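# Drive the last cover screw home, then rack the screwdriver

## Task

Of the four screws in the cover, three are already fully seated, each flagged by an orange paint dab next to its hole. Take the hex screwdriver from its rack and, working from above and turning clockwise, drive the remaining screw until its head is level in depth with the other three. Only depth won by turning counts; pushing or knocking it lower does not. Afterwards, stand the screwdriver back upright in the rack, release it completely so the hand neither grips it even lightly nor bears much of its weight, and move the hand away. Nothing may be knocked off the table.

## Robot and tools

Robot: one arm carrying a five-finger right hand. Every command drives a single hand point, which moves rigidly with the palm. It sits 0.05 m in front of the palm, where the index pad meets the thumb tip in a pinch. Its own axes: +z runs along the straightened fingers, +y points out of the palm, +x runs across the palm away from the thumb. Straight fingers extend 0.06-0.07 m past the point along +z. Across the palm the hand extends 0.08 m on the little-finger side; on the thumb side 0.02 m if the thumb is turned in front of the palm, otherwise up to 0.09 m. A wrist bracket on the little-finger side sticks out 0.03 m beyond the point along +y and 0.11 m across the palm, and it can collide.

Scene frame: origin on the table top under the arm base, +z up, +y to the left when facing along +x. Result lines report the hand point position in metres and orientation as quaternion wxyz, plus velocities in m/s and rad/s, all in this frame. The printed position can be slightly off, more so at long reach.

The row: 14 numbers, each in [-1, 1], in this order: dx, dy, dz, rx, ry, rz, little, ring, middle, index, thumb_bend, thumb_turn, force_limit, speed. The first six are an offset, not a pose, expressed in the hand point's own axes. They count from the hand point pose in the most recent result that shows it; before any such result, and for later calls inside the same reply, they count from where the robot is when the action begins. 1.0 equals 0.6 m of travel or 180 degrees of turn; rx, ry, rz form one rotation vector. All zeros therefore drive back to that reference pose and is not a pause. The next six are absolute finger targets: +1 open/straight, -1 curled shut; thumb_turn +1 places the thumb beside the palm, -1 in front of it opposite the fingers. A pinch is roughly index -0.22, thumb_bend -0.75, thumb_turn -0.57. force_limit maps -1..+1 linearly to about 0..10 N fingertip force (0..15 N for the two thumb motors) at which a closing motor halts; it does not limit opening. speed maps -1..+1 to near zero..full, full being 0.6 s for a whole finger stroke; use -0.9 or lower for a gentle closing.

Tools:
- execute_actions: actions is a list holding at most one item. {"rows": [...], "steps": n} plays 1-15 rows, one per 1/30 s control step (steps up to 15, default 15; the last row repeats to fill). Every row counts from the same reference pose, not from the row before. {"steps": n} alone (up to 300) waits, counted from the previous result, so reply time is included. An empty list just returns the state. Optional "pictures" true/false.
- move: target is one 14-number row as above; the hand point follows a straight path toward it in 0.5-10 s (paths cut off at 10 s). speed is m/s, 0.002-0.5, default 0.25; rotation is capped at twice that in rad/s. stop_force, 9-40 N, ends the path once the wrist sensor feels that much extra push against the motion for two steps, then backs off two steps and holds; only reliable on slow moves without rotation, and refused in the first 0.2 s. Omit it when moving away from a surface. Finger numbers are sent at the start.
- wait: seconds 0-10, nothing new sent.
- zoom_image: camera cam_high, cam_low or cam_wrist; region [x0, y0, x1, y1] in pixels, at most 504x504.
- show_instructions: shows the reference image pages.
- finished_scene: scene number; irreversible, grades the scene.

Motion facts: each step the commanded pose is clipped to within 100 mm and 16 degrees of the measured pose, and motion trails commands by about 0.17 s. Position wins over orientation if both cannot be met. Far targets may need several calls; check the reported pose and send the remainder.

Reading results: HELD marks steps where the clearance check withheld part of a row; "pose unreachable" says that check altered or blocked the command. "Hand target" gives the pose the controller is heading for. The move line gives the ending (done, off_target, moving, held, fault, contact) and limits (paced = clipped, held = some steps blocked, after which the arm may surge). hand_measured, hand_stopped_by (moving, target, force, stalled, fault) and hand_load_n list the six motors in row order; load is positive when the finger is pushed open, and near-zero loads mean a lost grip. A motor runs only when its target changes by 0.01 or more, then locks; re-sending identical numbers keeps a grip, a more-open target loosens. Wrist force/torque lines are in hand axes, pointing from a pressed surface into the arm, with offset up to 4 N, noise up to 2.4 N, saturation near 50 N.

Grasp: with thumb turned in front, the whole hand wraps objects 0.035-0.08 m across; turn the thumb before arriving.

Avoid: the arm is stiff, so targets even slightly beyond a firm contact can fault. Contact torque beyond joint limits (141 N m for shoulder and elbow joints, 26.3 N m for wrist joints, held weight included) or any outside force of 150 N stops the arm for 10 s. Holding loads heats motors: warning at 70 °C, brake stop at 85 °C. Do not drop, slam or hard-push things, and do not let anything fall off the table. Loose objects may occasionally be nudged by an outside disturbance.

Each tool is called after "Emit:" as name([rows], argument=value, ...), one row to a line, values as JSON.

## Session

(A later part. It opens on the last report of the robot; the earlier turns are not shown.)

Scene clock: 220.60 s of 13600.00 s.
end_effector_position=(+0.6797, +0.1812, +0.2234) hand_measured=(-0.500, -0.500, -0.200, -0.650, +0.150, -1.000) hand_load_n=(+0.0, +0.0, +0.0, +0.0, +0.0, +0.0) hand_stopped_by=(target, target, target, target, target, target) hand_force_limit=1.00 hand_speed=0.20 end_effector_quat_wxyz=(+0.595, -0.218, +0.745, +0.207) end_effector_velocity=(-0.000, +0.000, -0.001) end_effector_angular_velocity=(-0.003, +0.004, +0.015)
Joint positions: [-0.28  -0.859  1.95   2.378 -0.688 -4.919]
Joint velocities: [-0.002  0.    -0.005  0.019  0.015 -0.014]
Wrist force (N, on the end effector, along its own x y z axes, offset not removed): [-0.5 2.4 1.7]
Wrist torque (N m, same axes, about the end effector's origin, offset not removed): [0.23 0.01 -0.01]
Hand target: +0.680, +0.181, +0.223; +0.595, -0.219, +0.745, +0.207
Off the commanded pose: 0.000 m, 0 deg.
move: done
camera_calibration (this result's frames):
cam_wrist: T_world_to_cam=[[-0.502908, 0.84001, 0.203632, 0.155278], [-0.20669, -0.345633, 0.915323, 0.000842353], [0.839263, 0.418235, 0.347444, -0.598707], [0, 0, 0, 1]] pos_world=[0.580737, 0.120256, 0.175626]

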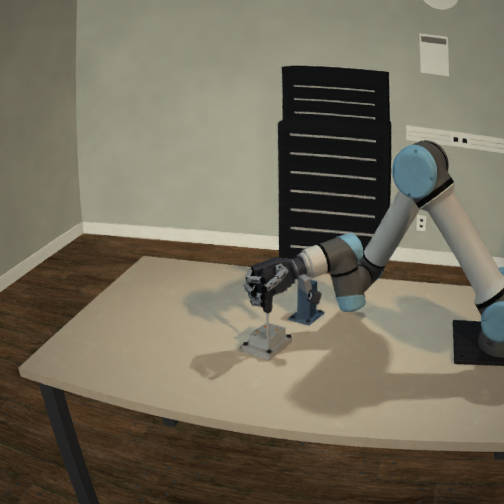

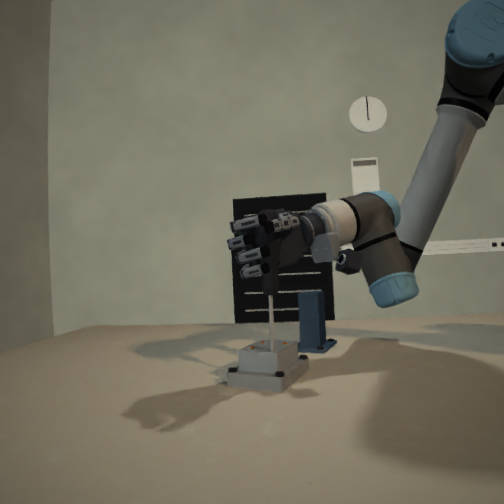

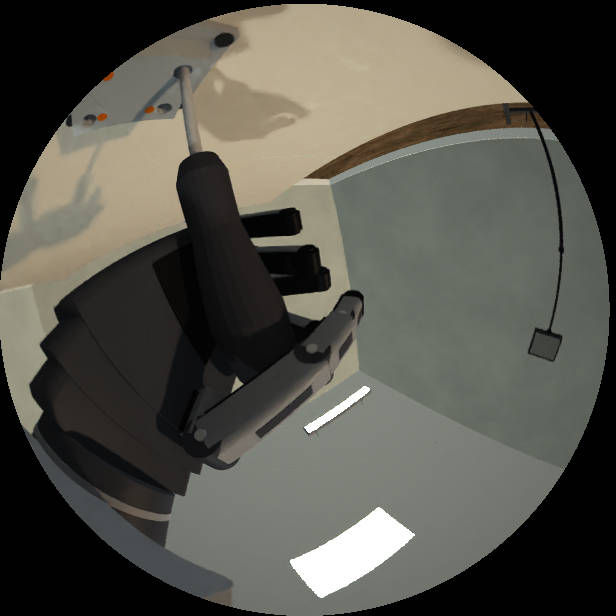

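Emit:
move(target=[0,0,0,0,0,0,-1,-1,-0.9,-1,-0.6,-1,1,0.2])

Emit:
move(target=[-0.0072,-0.046,0.016,0.162,-0.0127,0.0377,-1,-1,-0.9,-1,-0.6,-1,1,0.2], speed=0.3)

Emit:
move(target=[-0.0072,-0.0455,0.016,0.162,-0.0127,0.0377,-1,-1,-0.9,-1,-0.6,-1,1,0.2], speed=0.3)

Emit:
move(target=[0,0,0,0,0,0,-0.5,-0.5,-0.2,-0.65,0.15,-1,1,0.2])

Emit:
move(target=[0.0111,0.0305,-0.037,-0.162,0.0127,-0.0377,-0.5,-0.5,-0.2,-0.65,0.15,-1,1,0.2], speed=0.3)

Emit:
move(target=[0.0108,0.0312,-0.035,-0.162,0.0127,-0.0377,-0.5,-0.5,-0.2,-0.65,0.15,-1,1,0.2], speed=0.3)

Emit:
move(target=[0,0,0,0,0,0,-1,-1,-0.9,-1,-0.6,-1,1,0.2])

Emit:
move(target=[-0.0072,-0.046,0.016,0.162,-0.0127,0.0377,-1,-1,-0.9,-1,-0.6,-1,1,0.2], speed=0.3)

Emit:
move(target=[-0.0072,-0.0455,0.016,0.162,-0.0127,0.0377,-1,-1,-0.9,-1,-0.6,-1,1,0.2], speed=0.3)

Emit:
move(target=[0,0,0,0,0,0,-0.5,-0.5,-0.2,-0.65,0.15,-1,1,0.2])

Emit:
move(target=[0.0111,0.0305,-0.037,-0.162,0.0127,-0.0377,-0.5,-0.5,-0.2,-0.65,0.15,-1,1,0.2], speed=0.3)

Emit:
move(target=[0.0108,0.0312,-0.035,-0.162,0.0127,-0.0377,-0.5,-0.5,-0.2,-0.65,0.15,-1,1,0.2], speed=0.3)

Emit:
zoom_image(camera="cam_low", region=[240,270,300,370])

Scene clock: 224.60 s of 13600.00 s.
end_effector_position=(+0.6798, +0.1811, +0.2235) hand_measured=(-0.992, -0.902, -0.514, -0.904, -0.060, -1.000) hand_load_n=(+10.5, +11.0, +11.5, +6.0, +15.0, +1.0) hand_stopped_by=(force, force, force, force, force, target) hand_force_limit=1.00 hand_speed=0.20 end_effector_quat_wxyz=(+0.595, -0.218, +0.745, +0.207) end_effector_velocity=(+0.000, -0.000, -0.001) end_effector_angular_velocity=(+0.001, +0.002, -0.002)
Joint positions: [-0.28  -0.859  1.95   2.378 -0.688 -4.919]
Joint velocities: [ 0.     0.001  0.001 -0.    -0.002  0.001]
Wrist force (N, on the end effector, along its own x y z axes, offset not removed): [-1.6 1.9 5.5]
Wrist torque (N m, same axes, about the end effector's origin, offset not removed): [0.20 -0.47 -0.13]
Hand target: +0.680, +0.181, +0.223; +0.595, -0.218, +0.745, +0.207
Off the commanded pose: 0.000 m, 0 deg.
After step 90, 0.30 s passed at rest.
move: done
camera_calibration (this result's frames):
cam_wrist: T_world_to_cam=[[-0.502898, 0.840057, 0.203463, 0.155413], [-0.206878, -0.345538, 0.915317, 0.000852395], [0.839223, 0.418219, 0.34756, -0.598734], [0, 0, 0, 1]] pos_world=[0.580804, 0.120141, 0.175695]

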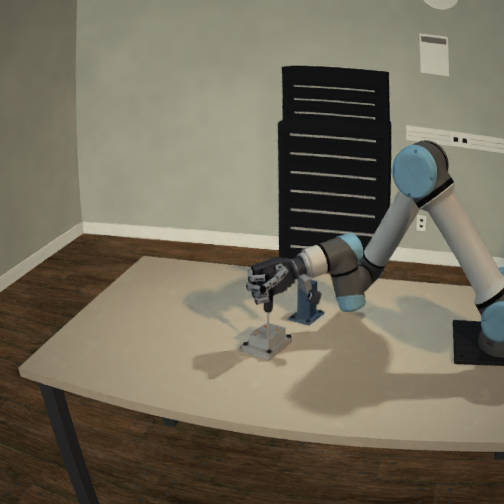

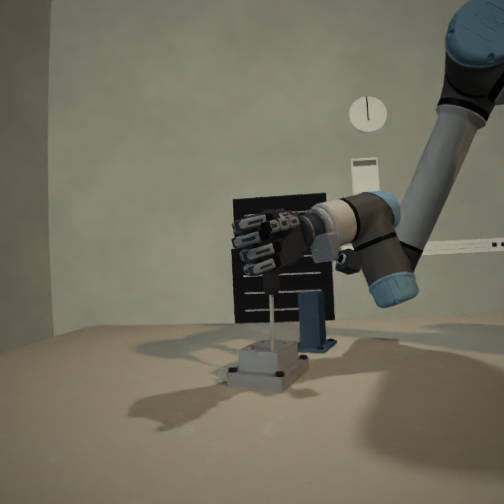

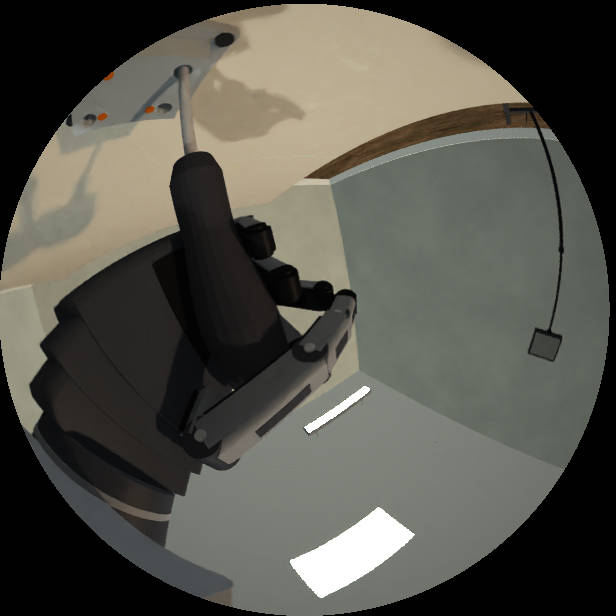

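Scene clock: 226.10 s of 13600.00 s.
end_effector_position=(+0.7037, +0.1643, +0.2245) hand_measured=(-0.992, -0.902, -0.514, -0.904, -0.058, -1.000) hand_load_n=(+7.5, +10.0, +11.5, +7.5, +15.5, +0.5) hand_stopped_by=(force, force, force, force, force, target) hand_force_limit=1.00 hand_speed=0.20 end_effector_quat_wxyz=(+0.632, -0.014, +0.773, +0.052) end_effector_velocity=(+0.001, -0.001, +0.000) end_effector_angular_velocity=(-0.000, -0.001, -0.016)
Joint positions: [-0.105 -0.881  2.043  2.178 -1.36  -4.689]
Joint velocities: [ 0.007  0.001 -0.003 -0.    -0.023  0.005]
Wrist force (N, on the end effector, along its own x y z axes, offset not removed): [-0.8 -1.0 2.6]
Wrist torque (N m, same axes, about the end effector's origin, offset not removed): [0.30 -0.56 -0.72]
Hand target: +0.704, +0.164, +0.225; +0.632, -0.013, +0.773, +0.051
Off the commanded pose: 0.000 m, 0 deg.
move: done
camera_calibration (this result's frames):
cam_wrist: T_world_to_cam=[[-0.019438, 0.975695, 0.218268, -0.184403], [-0.360883, -0.210438, 0.908559, 0.0867453], [0.932408, -0.0611086, 0.356203, -0.600952], [0, 0, 0, 1]] pos_world=[0.588053, 0.161452, 0.175497]

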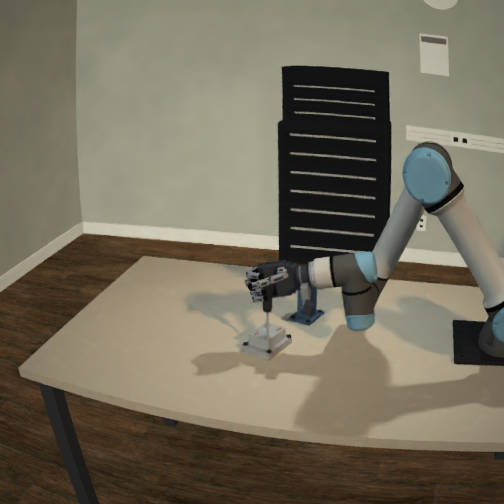

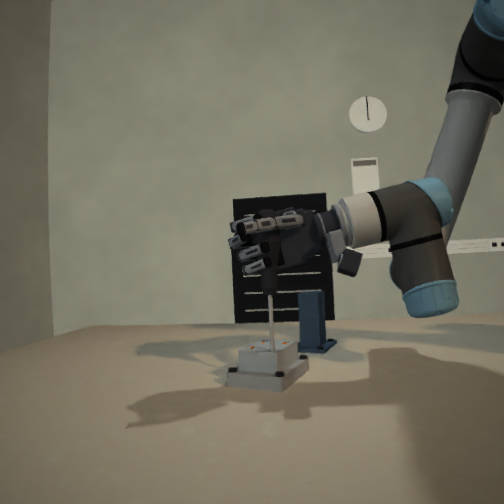

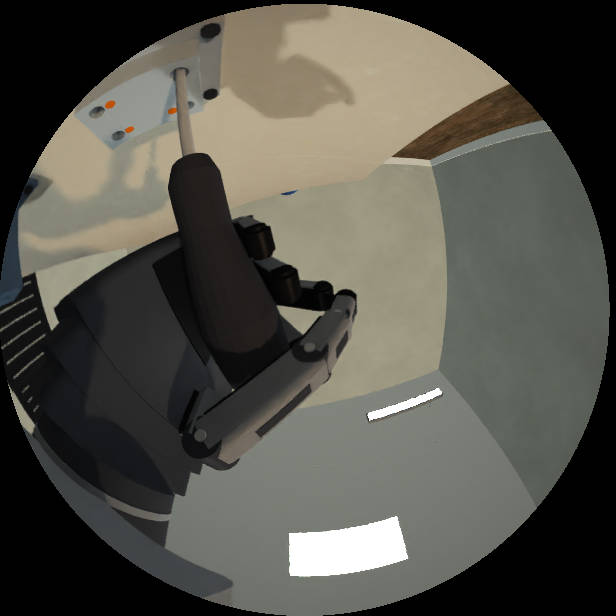

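Scene clock: 227.60 s of 13600.00 s.
end_effector_position=(+0.7161, +0.1380, +0.2253) hand_measured=(-0.992, -0.902, -0.514, -0.904, -0.058, -1.000) hand_load_n=(+5.5, +10.0, +11.0, +9.0, +16.0, +0.0) hand_stopped_by=(force, force, force, force, force, target) hand_force_limit=1.00 hand_speed=0.20 end_effector_quat_wxyz=(+0.627, +0.191, +0.748, -0.106) end_effector_velocity=(+0.001, -0.001, -0.000) end_effector_angular_velocity=(+0.001, +0.001, -0.017)
Joint positions: [ 0.126 -0.844  1.949  2.26  -2.093 -4.515]
Joint velocities: [ 0.007  0.002 -0.007  0.01  -0.023  0.007]
Wrist force (N, on the end effector, along its own x y z axes, offset not removed): [-2.8 -7.1 4.0]
Wrist torque (N m, same axes, about the end effector's origin, offset not removed): [-0.08 -0.53 -1.60]
Hand target: +0.716, +0.138, +0.225; +0.627, +0.192, +0.748, -0.107
Off the commanded pose: 0.000 m, 0 deg.
move: done
camera_calibration (this result's frames):
cam_wrist: T_world_to_cam=[[0.467015, 0.85217, 0.236015, -0.493992], [-0.427026, -0.0163717, 0.904091, 0.106582], [0.774303, -0.523009, 0.356253, -0.437405], [0, 0, 0, 1]] pos_world=[0.614899, 0.193944, 0.176056]

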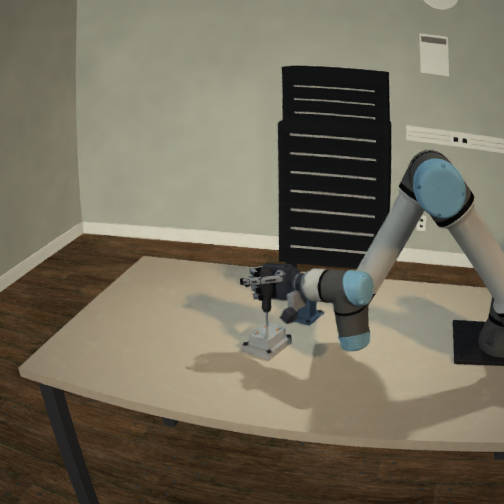

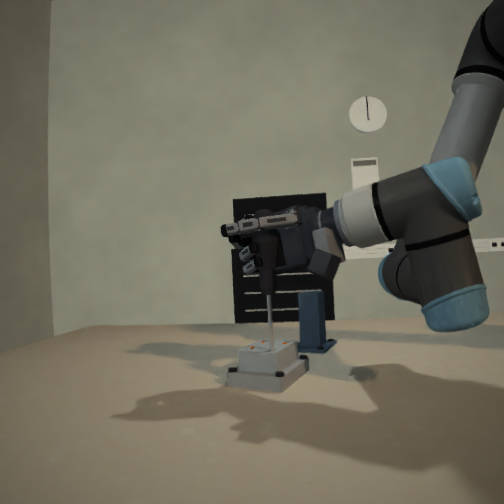

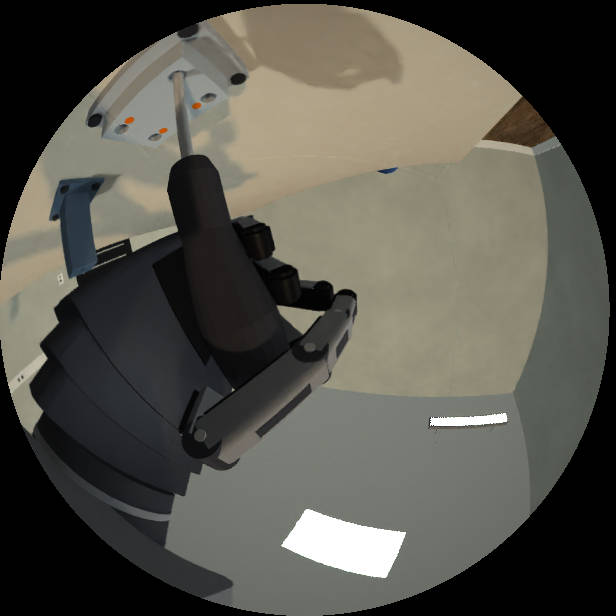

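Scene clock: 228.13 s of 13600.00 s.
end_effector_position=(+0.7161, +0.1381, +0.2253) hand_measured=(-0.500, -0.500, -0.200, -0.650, +0.150, -1.000) hand_load_n=(+0.0, +0.0, +0.0, +0.0, +0.0, +0.0) hand_stopped_by=(target, target, target, target, target, target) hand_force_limit=1.00 hand_speed=0.20 end_effector_quat_wxyz=(+0.627, +0.191, +0.748, -0.106) end_effector_velocity=(+0.000, +0.000, -0.000) end_effector_angular_velocity=(-0.001, +0.000, +0.001)
Joint positions: [ 0.126 -0.844  1.949  2.26  -2.093 -4.515]
Joint velocities: [ 0.     0.    -0.    -0.001  0.001 -0.002]
Wrist force (N, on the end effector, along its own x y z axes, offset not removed): [0.5 3.4 2.4]
Wrist torque (N m, same axes, about the end effector's origin, offset not removed): [0.44 -0.27 0.11]
Hand target: +0.716, +0.138, +0.225; +0.627, +0.191, +0.748, -0.106
Off the commanded pose: 0.000 m, 0 deg.
move: done
camera_calibration (this result's frames):
cam_wrist: T_world_to_cam=[[0.466823, 0.852219, 0.236217, -0.494071], [-0.427181, -0.0165746, 0.904014, 0.106717], [0.774333, -0.522922, 0.356315, -0.437413], [0, 0, 0, 1]] pos_world=[0.614935, 0.194093, 0.176091]

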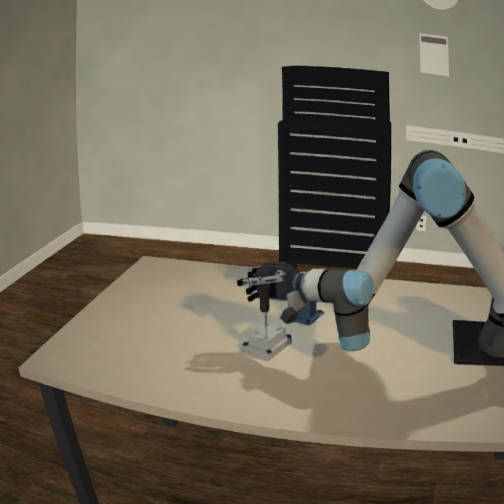

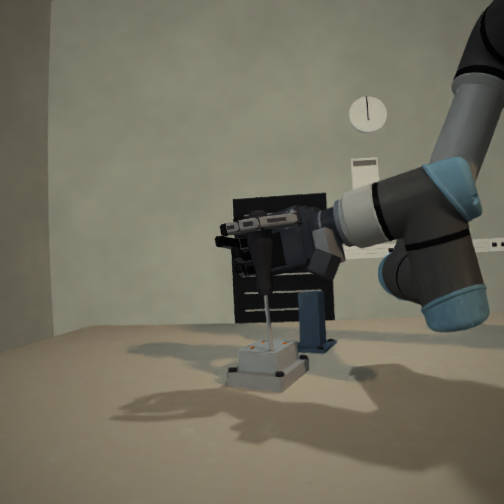

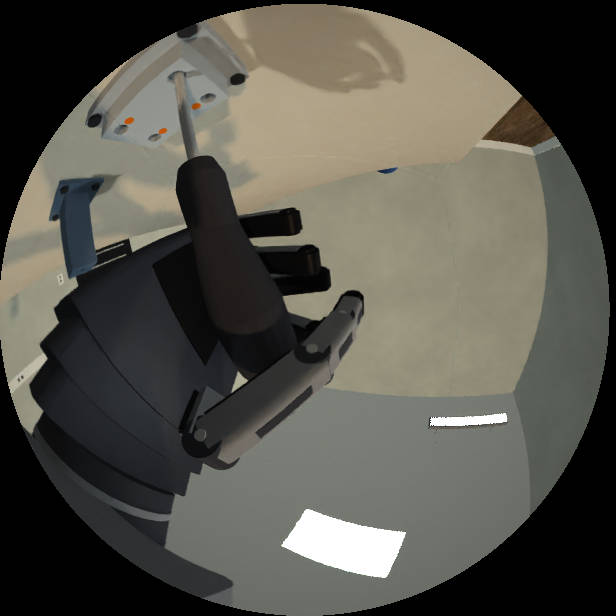

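Scene clock: 229.63 s of 13600.00 s.
end_effector_position=(+0.7030, +0.1644, +0.2245) hand_measured=(-0.500, -0.500, -0.200, -0.650, +0.150, -1.000) hand_load_n=(+0.0, +0.0, +0.0, +0.0, +0.0, +0.0) hand_stopped_by=(target, target, target, target, target, target) hand_force_limit=1.00 hand_speed=0.20 end_effector_quat_wxyz=(+0.633, -0.014, +0.773, +0.052) end_effector_velocity=(+0.000, +0.001, -0.000) end_effector_angular_velocity=(-0.000, +0.002, +0.015)
Joint positions: [-0.105 -0.881  2.045  2.177 -1.359 -4.689]
Joint velocities: [-0.006  0.001 -0.003  0.004  0.02  -0.005]
Wrist force (N, on the end effector, along its own x y z axes, offset not removed): [0.5 2.5 2.2]
Wrist torque (N m, same axes, about the end effector's origin, offset not removed): [0.43 -0.17 0.11]
Hand target: +0.703, +0.165, +0.224; +0.632, -0.015, +0.773, +0.053
Off the commanded pose: 0.000 m, 0 deg.
move: done
camera_calibration (this result's frames):
cam_wrist: T_world_to_cam=[[-0.0197823, 0.975679, 0.21831, -0.18435], [-0.36124, -0.210577, 0.908385, 0.0868795], [0.932263, -0.0608924, 0.35662, -0.600309], [0, 0, 0, 1]] pos_world=[0.587383, 0.161607, 0.175407]

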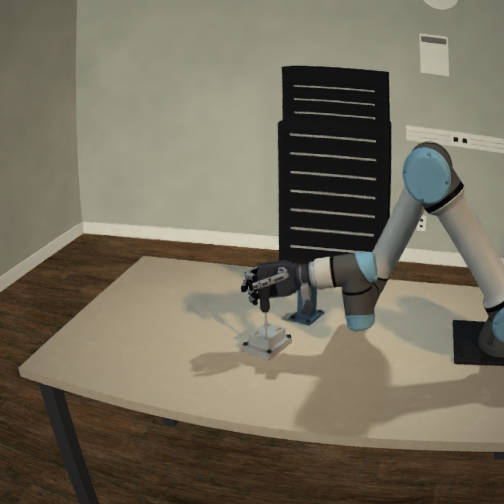

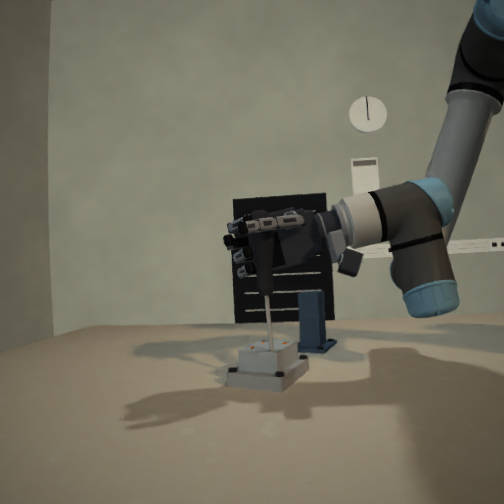

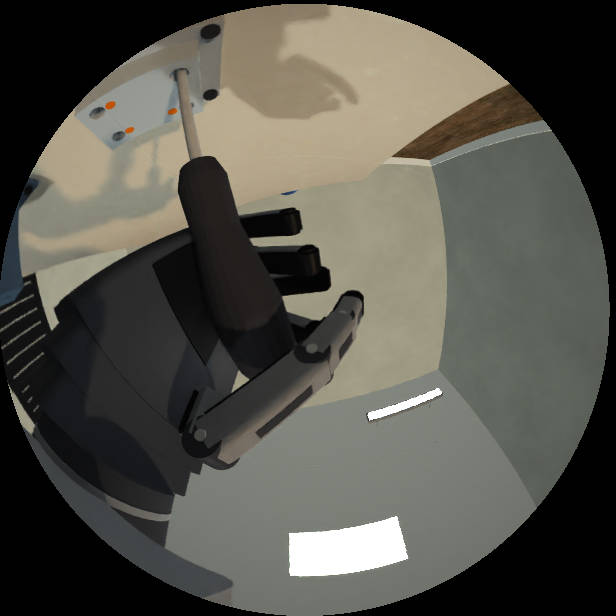

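Scene clock: 231.13 s of 13600.00 s.
end_effector_position=(+0.6798, +0.1812, +0.2232) hand_measured=(-0.500, -0.500, -0.200, -0.650, +0.150, -1.000) hand_load_n=(+0.0, +0.0, +0.0, +0.0, +0.0, +0.0) hand_stopped_by=(target, target, target, target, target, target) hand_force_limit=1.00 hand_speed=0.20 end_effector_quat_wxyz=(+0.595, -0.218, +0.745, +0.207) end_effector_velocity=(+0.000, +0.001, -0.001) end_effector_angular_velocity=(-0.003, +0.003, +0.014)
Joint positions: [-0.28  -0.857  1.95   2.376 -0.688 -4.918]
Joint velocities: [-0.002 -0.    -0.005  0.019  0.014 -0.014]
Wrist force (N, on the end effector, along its own x y z axes, offset not removed): [0.1 2.6 0.6]
Wrist torque (N m, same axes, about the end effector's origin, offset not removed): [0.47 -0.04 0.07]
Hand target: +0.680, +0.181, +0.223; +0.595, -0.219, +0.745, +0.207
Off the commanded pose: 0.000 m, 0 deg.
move: done
camera_calibration (this result's frames):
cam_wrist: T_world_to_cam=[[-0.50329, 0.839792, 0.203589, 0.155645], [-0.207379, -0.346102, 0.91499, 0.00162975], [0.838864, 0.418285, 0.348345, -0.598648], [0, 0, 0, 1]] pos_world=[0.580857, 0.120261, 0.175357]

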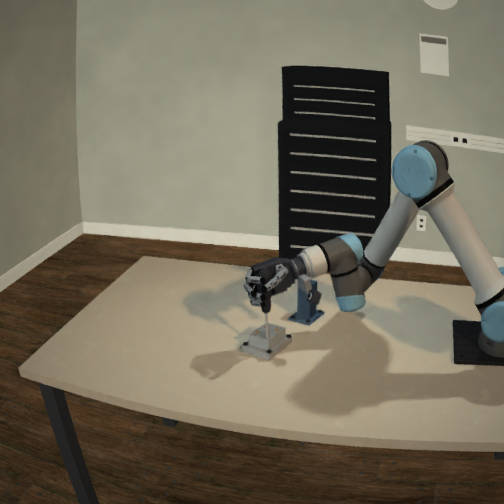

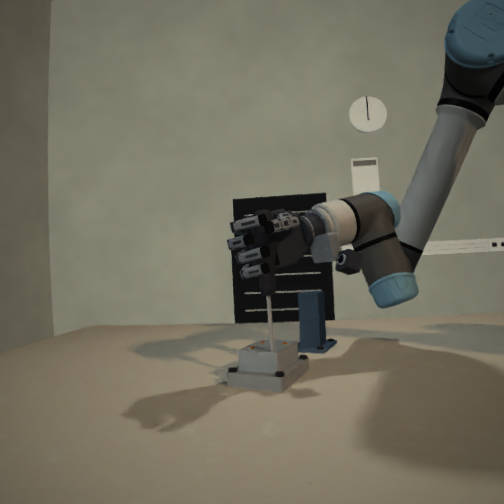

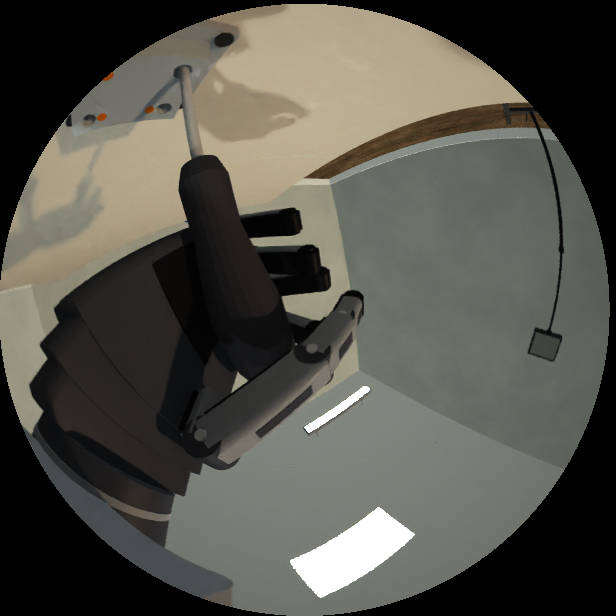

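Scene clock: 231.67 s of 13600.00 s.
end_effector_position=(+0.6798, +0.1812, +0.2233) hand_measured=(-0.994, -0.904, -0.514, -0.904, -0.058, -1.000) hand_load_n=(+10.5, +11.0, +11.5, +6.0, +15.0, +1.0) hand_stopped_by=(force, force, force, force, force, target) hand_force_limit=1.00 hand_speed=0.20 end_effector_quat_wxyz=(+0.595, -0.218, +0.745, +0.207) end_effector_velocity=(+0.000, +0.000, +0.000) end_effector_angular_velocity=(-0.000, -0.001, -0.001)
Joint positions: [-0.28  -0.857  1.949  2.376 -0.688 -4.918]
Joint velocities: [ 0.    -0.    -0.    -0.001 -0.001  0.001]
Wrist force (N, on the end effector, along its own x y z axes, offset not removed): [1.9 2.8 3.5]
Wrist torque (N m, same axes, about the end effector's origin, offset not removed): [0.47 -0.79 0.05]
Hand target: +0.680, +0.181, +0.223; +0.595, -0.218, +0.745, +0.207
Off the commanded pose: 0.000 m, 0 deg.
move: done
camera_calibration (this result's frames):
cam_wrist: T_world_to_cam=[[-0.503289, 0.839825, 0.203457, 0.155728], [-0.207532, -0.346034, 0.914981, 0.00167309], [0.838827, 0.418276, 0.348445, -0.598681], [0, 0, 0, 1]] pos_world=[0.580913, 0.120209, 0.175393]

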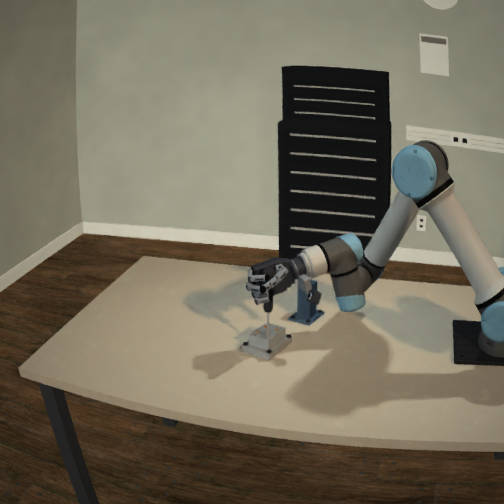

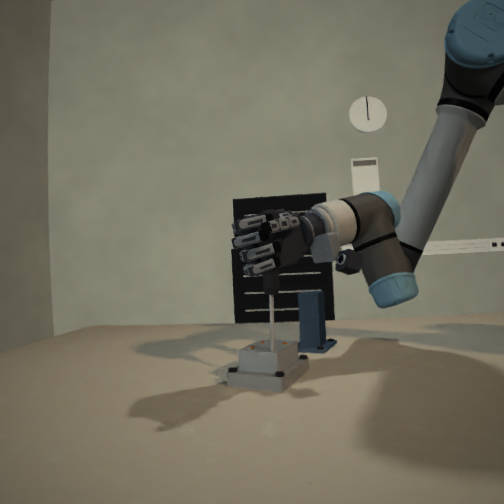

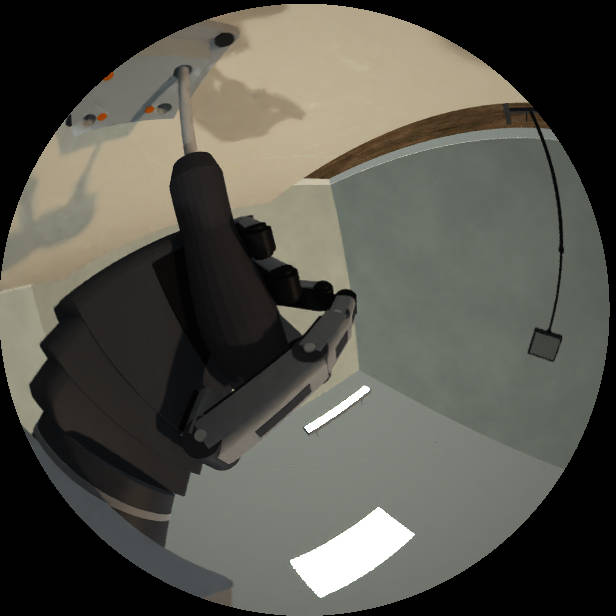

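Scene clock: 233.17 s of 13600.00 s.
end_effector_position=(+0.7038, +0.1643, +0.2243) hand_measured=(-0.994, -0.904, -0.514, -0.904, -0.058, -1.000) hand_load_n=(+7.0, +10.0, +11.5, +7.5, +15.5, +0.5) hand_stopped_by=(force, force, force, force, force, target) hand_force_limit=1.00 hand_speed=0.20 end_effector_quat_wxyz=(+0.633, -0.014, +0.773, +0.052) end_effector_velocity=(+0.001, +0.000, -0.000) end_effector_angular_velocity=(-0.000, +0.001, -0.015)
Joint positions: [-0.105 -0.879  2.043  2.177 -1.359 -4.689]
Joint velocities: [ 0.009  0.002 -0.002  0.    -0.023  0.005]
Wrist force (N, on the end effector, along its own x y z axes, offset not removed): [-1.1 -1.3 4.2]
Wrist torque (N m, same axes, about the end effector's origin, offset not removed): [0.22 -0.46 -0.81]
Hand target: +0.704, +0.164, +0.224; +0.633, -0.013, +0.773, +0.052
Off the commanded pose: 0.000 m, 0 deg.
move: done
camera_calibration (this result's frames):
cam_wrist: T_world_to_cam=[[-0.0198752, 0.975585, 0.218719, -0.184213], [-0.361566, -0.21097, 0.908164, 0.0876032], [0.932135, -0.0610315, 0.356931, -0.600919], [0, 0, 0, 1]] pos_world=[0.588151, 0.161522, 0.17522]

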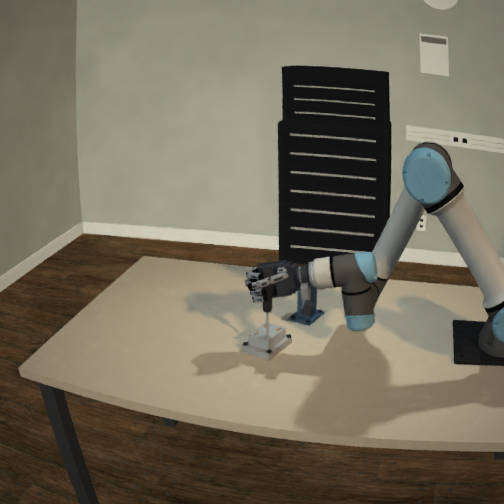

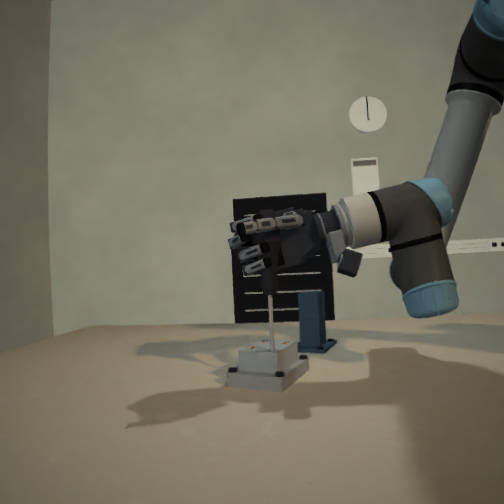

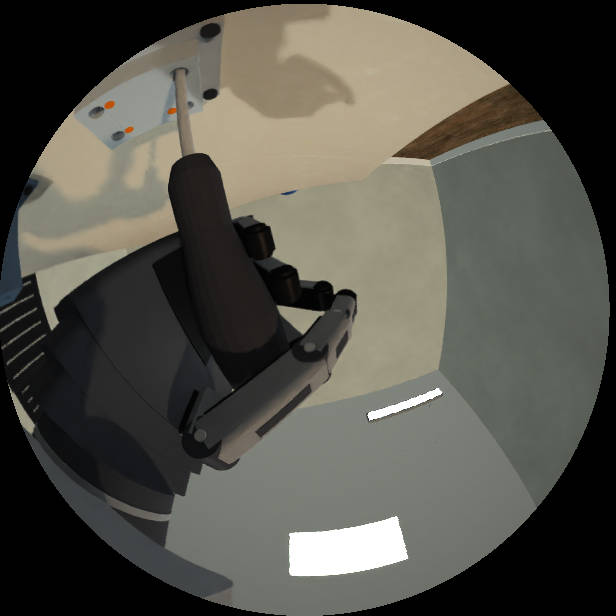

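Scene clock: 234.67 s of 13600.00 s.
end_effector_position=(+0.7162, +0.1381, +0.2251) hand_measured=(-0.994, -0.904, -0.514, -0.904, -0.058, -1.000) hand_load_n=(+5.0, +10.5, +11.0, +9.0, +16.0, -0.5) hand_stopped_by=(force, force, force, force, force, target) hand_force_limit=1.00 hand_speed=0.20 end_effector_quat_wxyz=(+0.627, +0.191, +0.748, -0.106) end_effector_velocity=(+0.001, -0.002, -0.001) end_effector_angular_velocity=(+0.001, +0.003, -0.017)
Joint positions: [ 0.126 -0.843  1.949  2.258 -2.093 -4.515]
Joint velocities: [ 0.005  0.002 -0.007  0.01  -0.022  0.007]
Wrist force (N, on the end effector, along its own x y z axes, offset not removed): [-1.7 -6.1 4.0]
Wrist torque (N m, same axes, about the end effector's origin, offset not removed): [0.13 -0.70 -1.57]
Hand target: +0.716, +0.138, +0.225; +0.627, +0.192, +0.748, -0.107
Off the commanded pose: 0.000 m, 0 deg.
move: done
camera_calibration (this result's frames):
cam_wrist: T_world_to_cam=[[0.466597, 0.85218, 0.236804, -0.493926], [-0.427761, -0.0169158, 0.903733, 0.107456], [0.774149, -0.522975, 0.356637, -0.43733], [0, 0, 0, 1]] pos_world=[0.614989, 0.194019, 0.17582]

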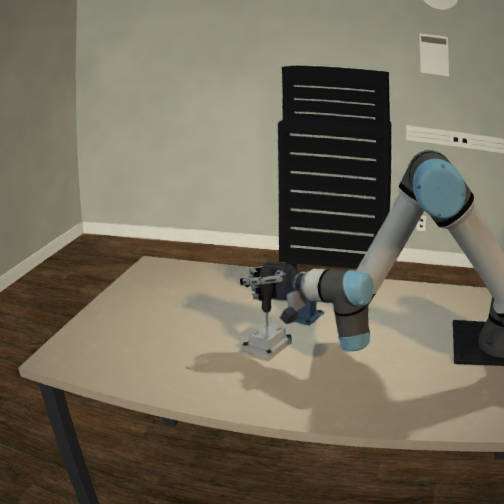

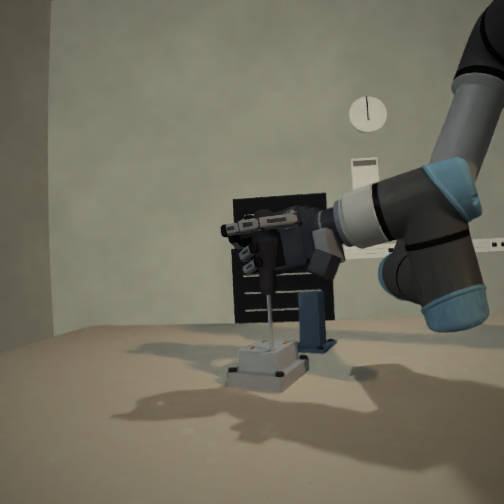

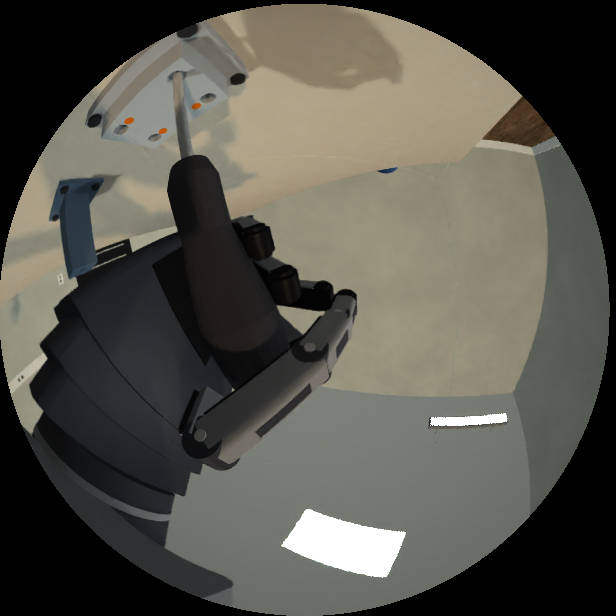

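Scene clock: 235.20 s of 13600.00 s.
end_effector_position=(+0.7162, +0.1382, +0.2251) hand_measured=(-0.500, -0.500, -0.200, -0.650, +0.150, -1.000) hand_load_n=(+0.0, +0.0, +0.0, +0.0, +0.0, +0.0) hand_stopped_by=(target, target, target, target, target, target) hand_force_limit=1.00 hand_speed=0.20 end_effector_quat_wxyz=(+0.627, +0.191, +0.748, -0.106) end_effector_velocity=(-0.000, -0.001, -0.001) end_effector_angular_velocity=(-0.002, +0.002, -0.001)
Joint positions: [ 0.126 -0.843  1.949  2.258 -2.093 -4.515]
Joint velocities: [-0.001  0.     0.001  0.001 -0.    -0.002]
Wrist force (N, on the end effector, along its own x y z axes, offset not removed): [1.2 1.9 2.4]
Wrist torque (N m, same axes, about the end effector's origin, offset not removed): [0.24 -0.21 0.11]
Hand target: +0.716, +0.138, +0.225; +0.627, +0.191, +0.748, -0.106
Off the commanded pose: 0.000 m, 0 deg.
move: done
camera_calibration (this result's frames):
cam_wrist: T_world_to_cam=[[0.466402, 0.852234, 0.236992, -0.494001], [-0.427909, -0.0171109, 0.90366, 0.107585], [0.774185, -0.52288, 0.356698, -0.43734], [0, 0, 0, 1]] pos_world=[0.615022, 0.19417, 0.175852]

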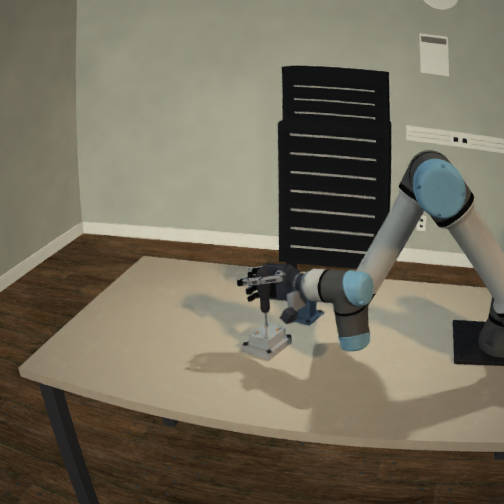

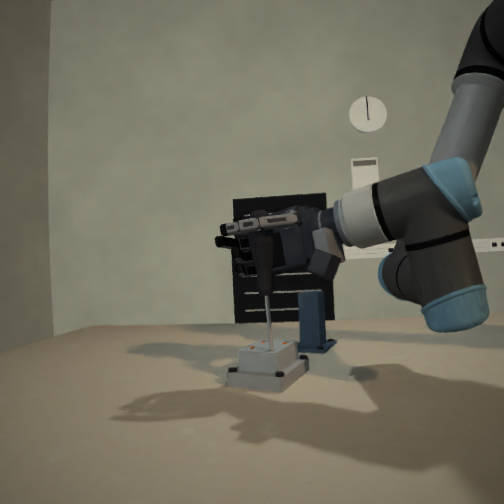

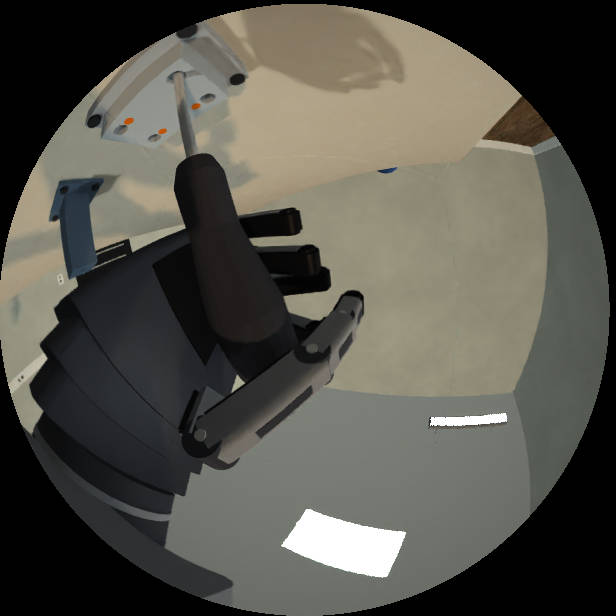

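Scene clock: 236.70 s of 13600.00 s.
end_effector_position=(+0.7031, +0.1645, +0.2243) hand_measured=(-0.500, -0.500, -0.200, -0.650, +0.150, -1.000) hand_load_n=(+0.0, +0.0, +0.0, +0.0, +0.0, +0.0) hand_stopped_by=(target, target, target, target, target, target) hand_force_limit=1.00 hand_speed=0.20 end_effector_quat_wxyz=(+0.633, -0.014, +0.772, +0.052) end_effector_velocity=(+0.000, +0.001, -0.000) end_effector_angular_velocity=(-0.000, +0.001, +0.016)
Joint positions: [-0.105 -0.88   2.045  2.175 -1.359 -4.689]
Joint velocities: [-0.006  0.001 -0.003  0.003  0.021 -0.005]
Wrist force (N, on the end effector, along its own x y z axes, offset not removed): [0.0 0.3 0.9]
Wrist torque (N m, same axes, about the end effector's origin, offset not removed): [0.09 -0.06 -0.08]
Hand target: +0.703, +0.165, +0.224; +0.633, -0.015, +0.772, +0.053
Off the commanded pose: 0.000 m, 0 deg.
move: done
camera_calibration (this result's frames):
cam_wrist: T_world_to_cam=[[-0.0202206, 0.975572, 0.218748, -0.184157], [-0.361919, -0.211097, 0.907994, 0.0877321], [0.93199, -0.0608091, 0.357347, -0.600277], [0, 0, 0, 1]] pos_world=[0.58748, 0.161676, 0.175131]

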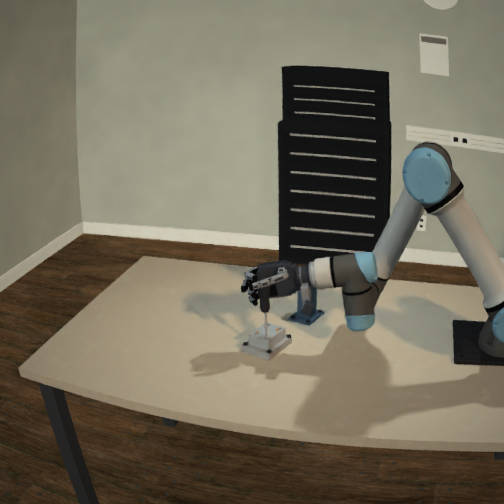

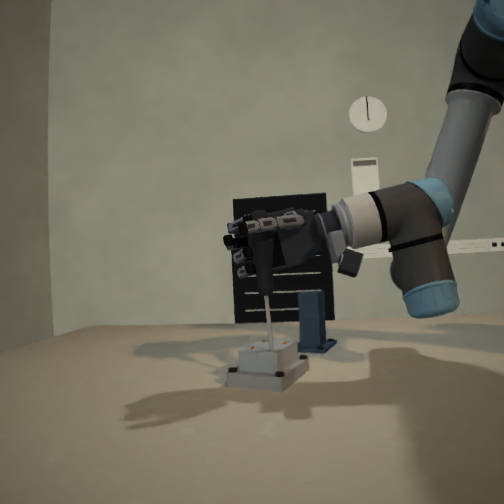

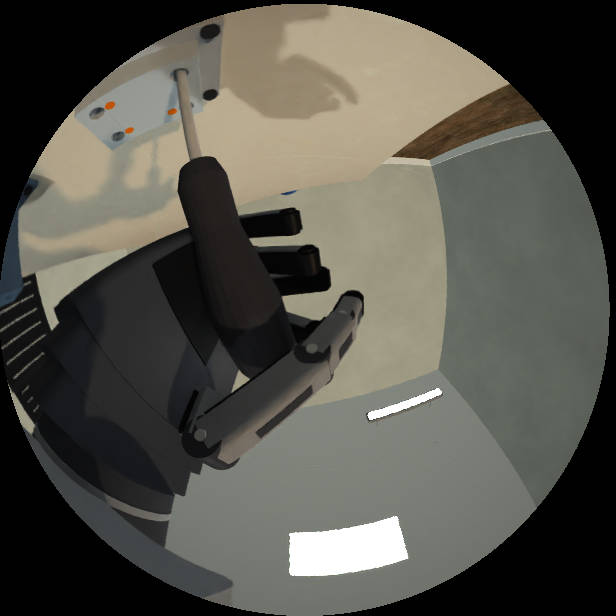

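Scene clock: 238.20 s of 13600.00 s.
end_effector_position=(+0.6798, +0.1813, +0.2230) hand_measured=(-0.500, -0.500, -0.200, -0.650, +0.150, -1.000) hand_load_n=(+0.0, +0.0, +0.0, +0.0, +0.0, +0.0) hand_stopped_by=(target, target, target, target, target, target) hand_force_limit=1.00 hand_speed=0.20 end_effector_quat_wxyz=(+0.596, -0.218, +0.745, +0.207) end_effector_velocity=(-0.000, +0.000, -0.001) end_effector_angular_velocity=(-0.002, +0.003, +0.016)
Joint positions: [-0.28  -0.856  1.949  2.374 -0.687 -4.917]
Joint velocities: [-0.003 -0.    -0.005  0.019  0.017 -0.014]
Wrist force (N, on the end effector, along its own x y z axes, offset not removed): [-0.5 2.0 0.5]
Wrist torque (N m, same axes, about the end effector's origin, offset not removed): [0.32 0.02 0.01]
Hand target: +0.680, +0.181, +0.223; +0.595, -0.219, +0.745, +0.207
Off the commanded pose: 0.000 m, 0 deg.
move: done
camera_calibration (this result's frames):
cam_wrist: T_world_to_cam=[[-0.50368, 0.839562, 0.203571, 0.155961], [-0.208028, -0.346583, 0.914661, 0.00244292], [0.838469, 0.418348, 0.34922, -0.598593], [0, 0, 0, 1]] pos_world=[0.580965, 0.120328, 0.175057]

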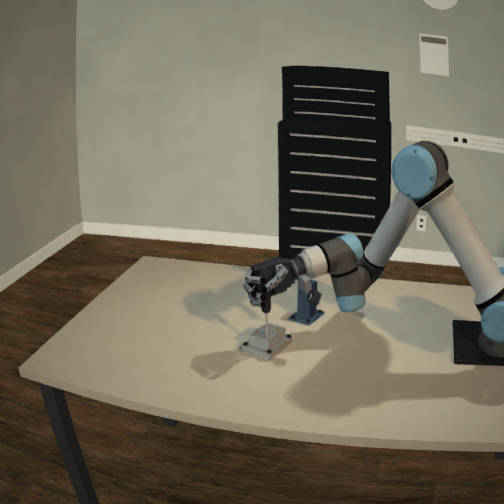

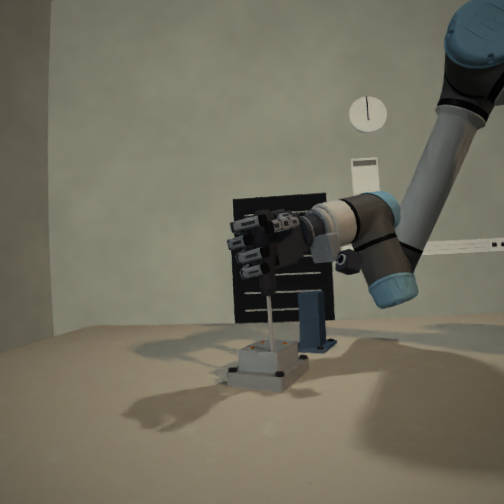

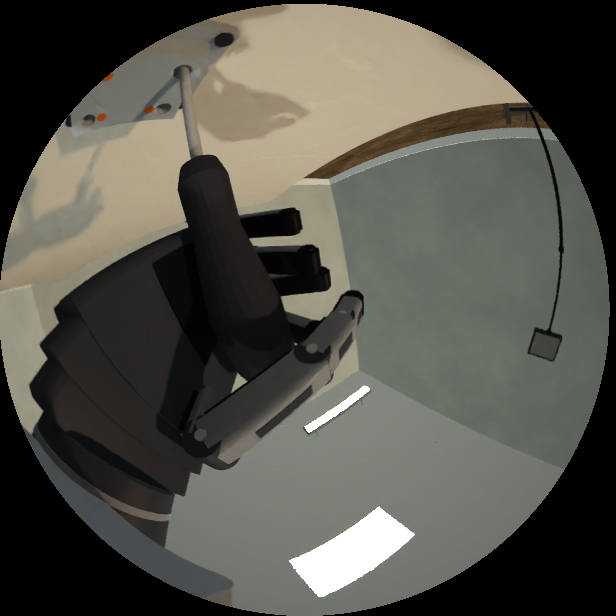

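Region (240, 270, 300, 370) of cam_low's 504x504 image, scaled by 5.040, with more detail than that image has; it fills the left 302 columns of this view, and the rest is white.

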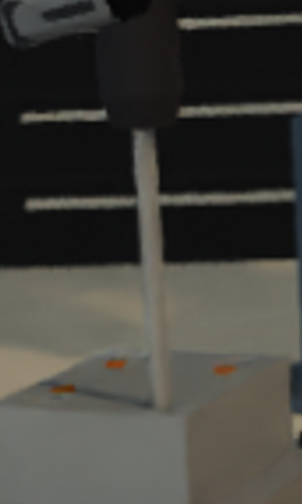

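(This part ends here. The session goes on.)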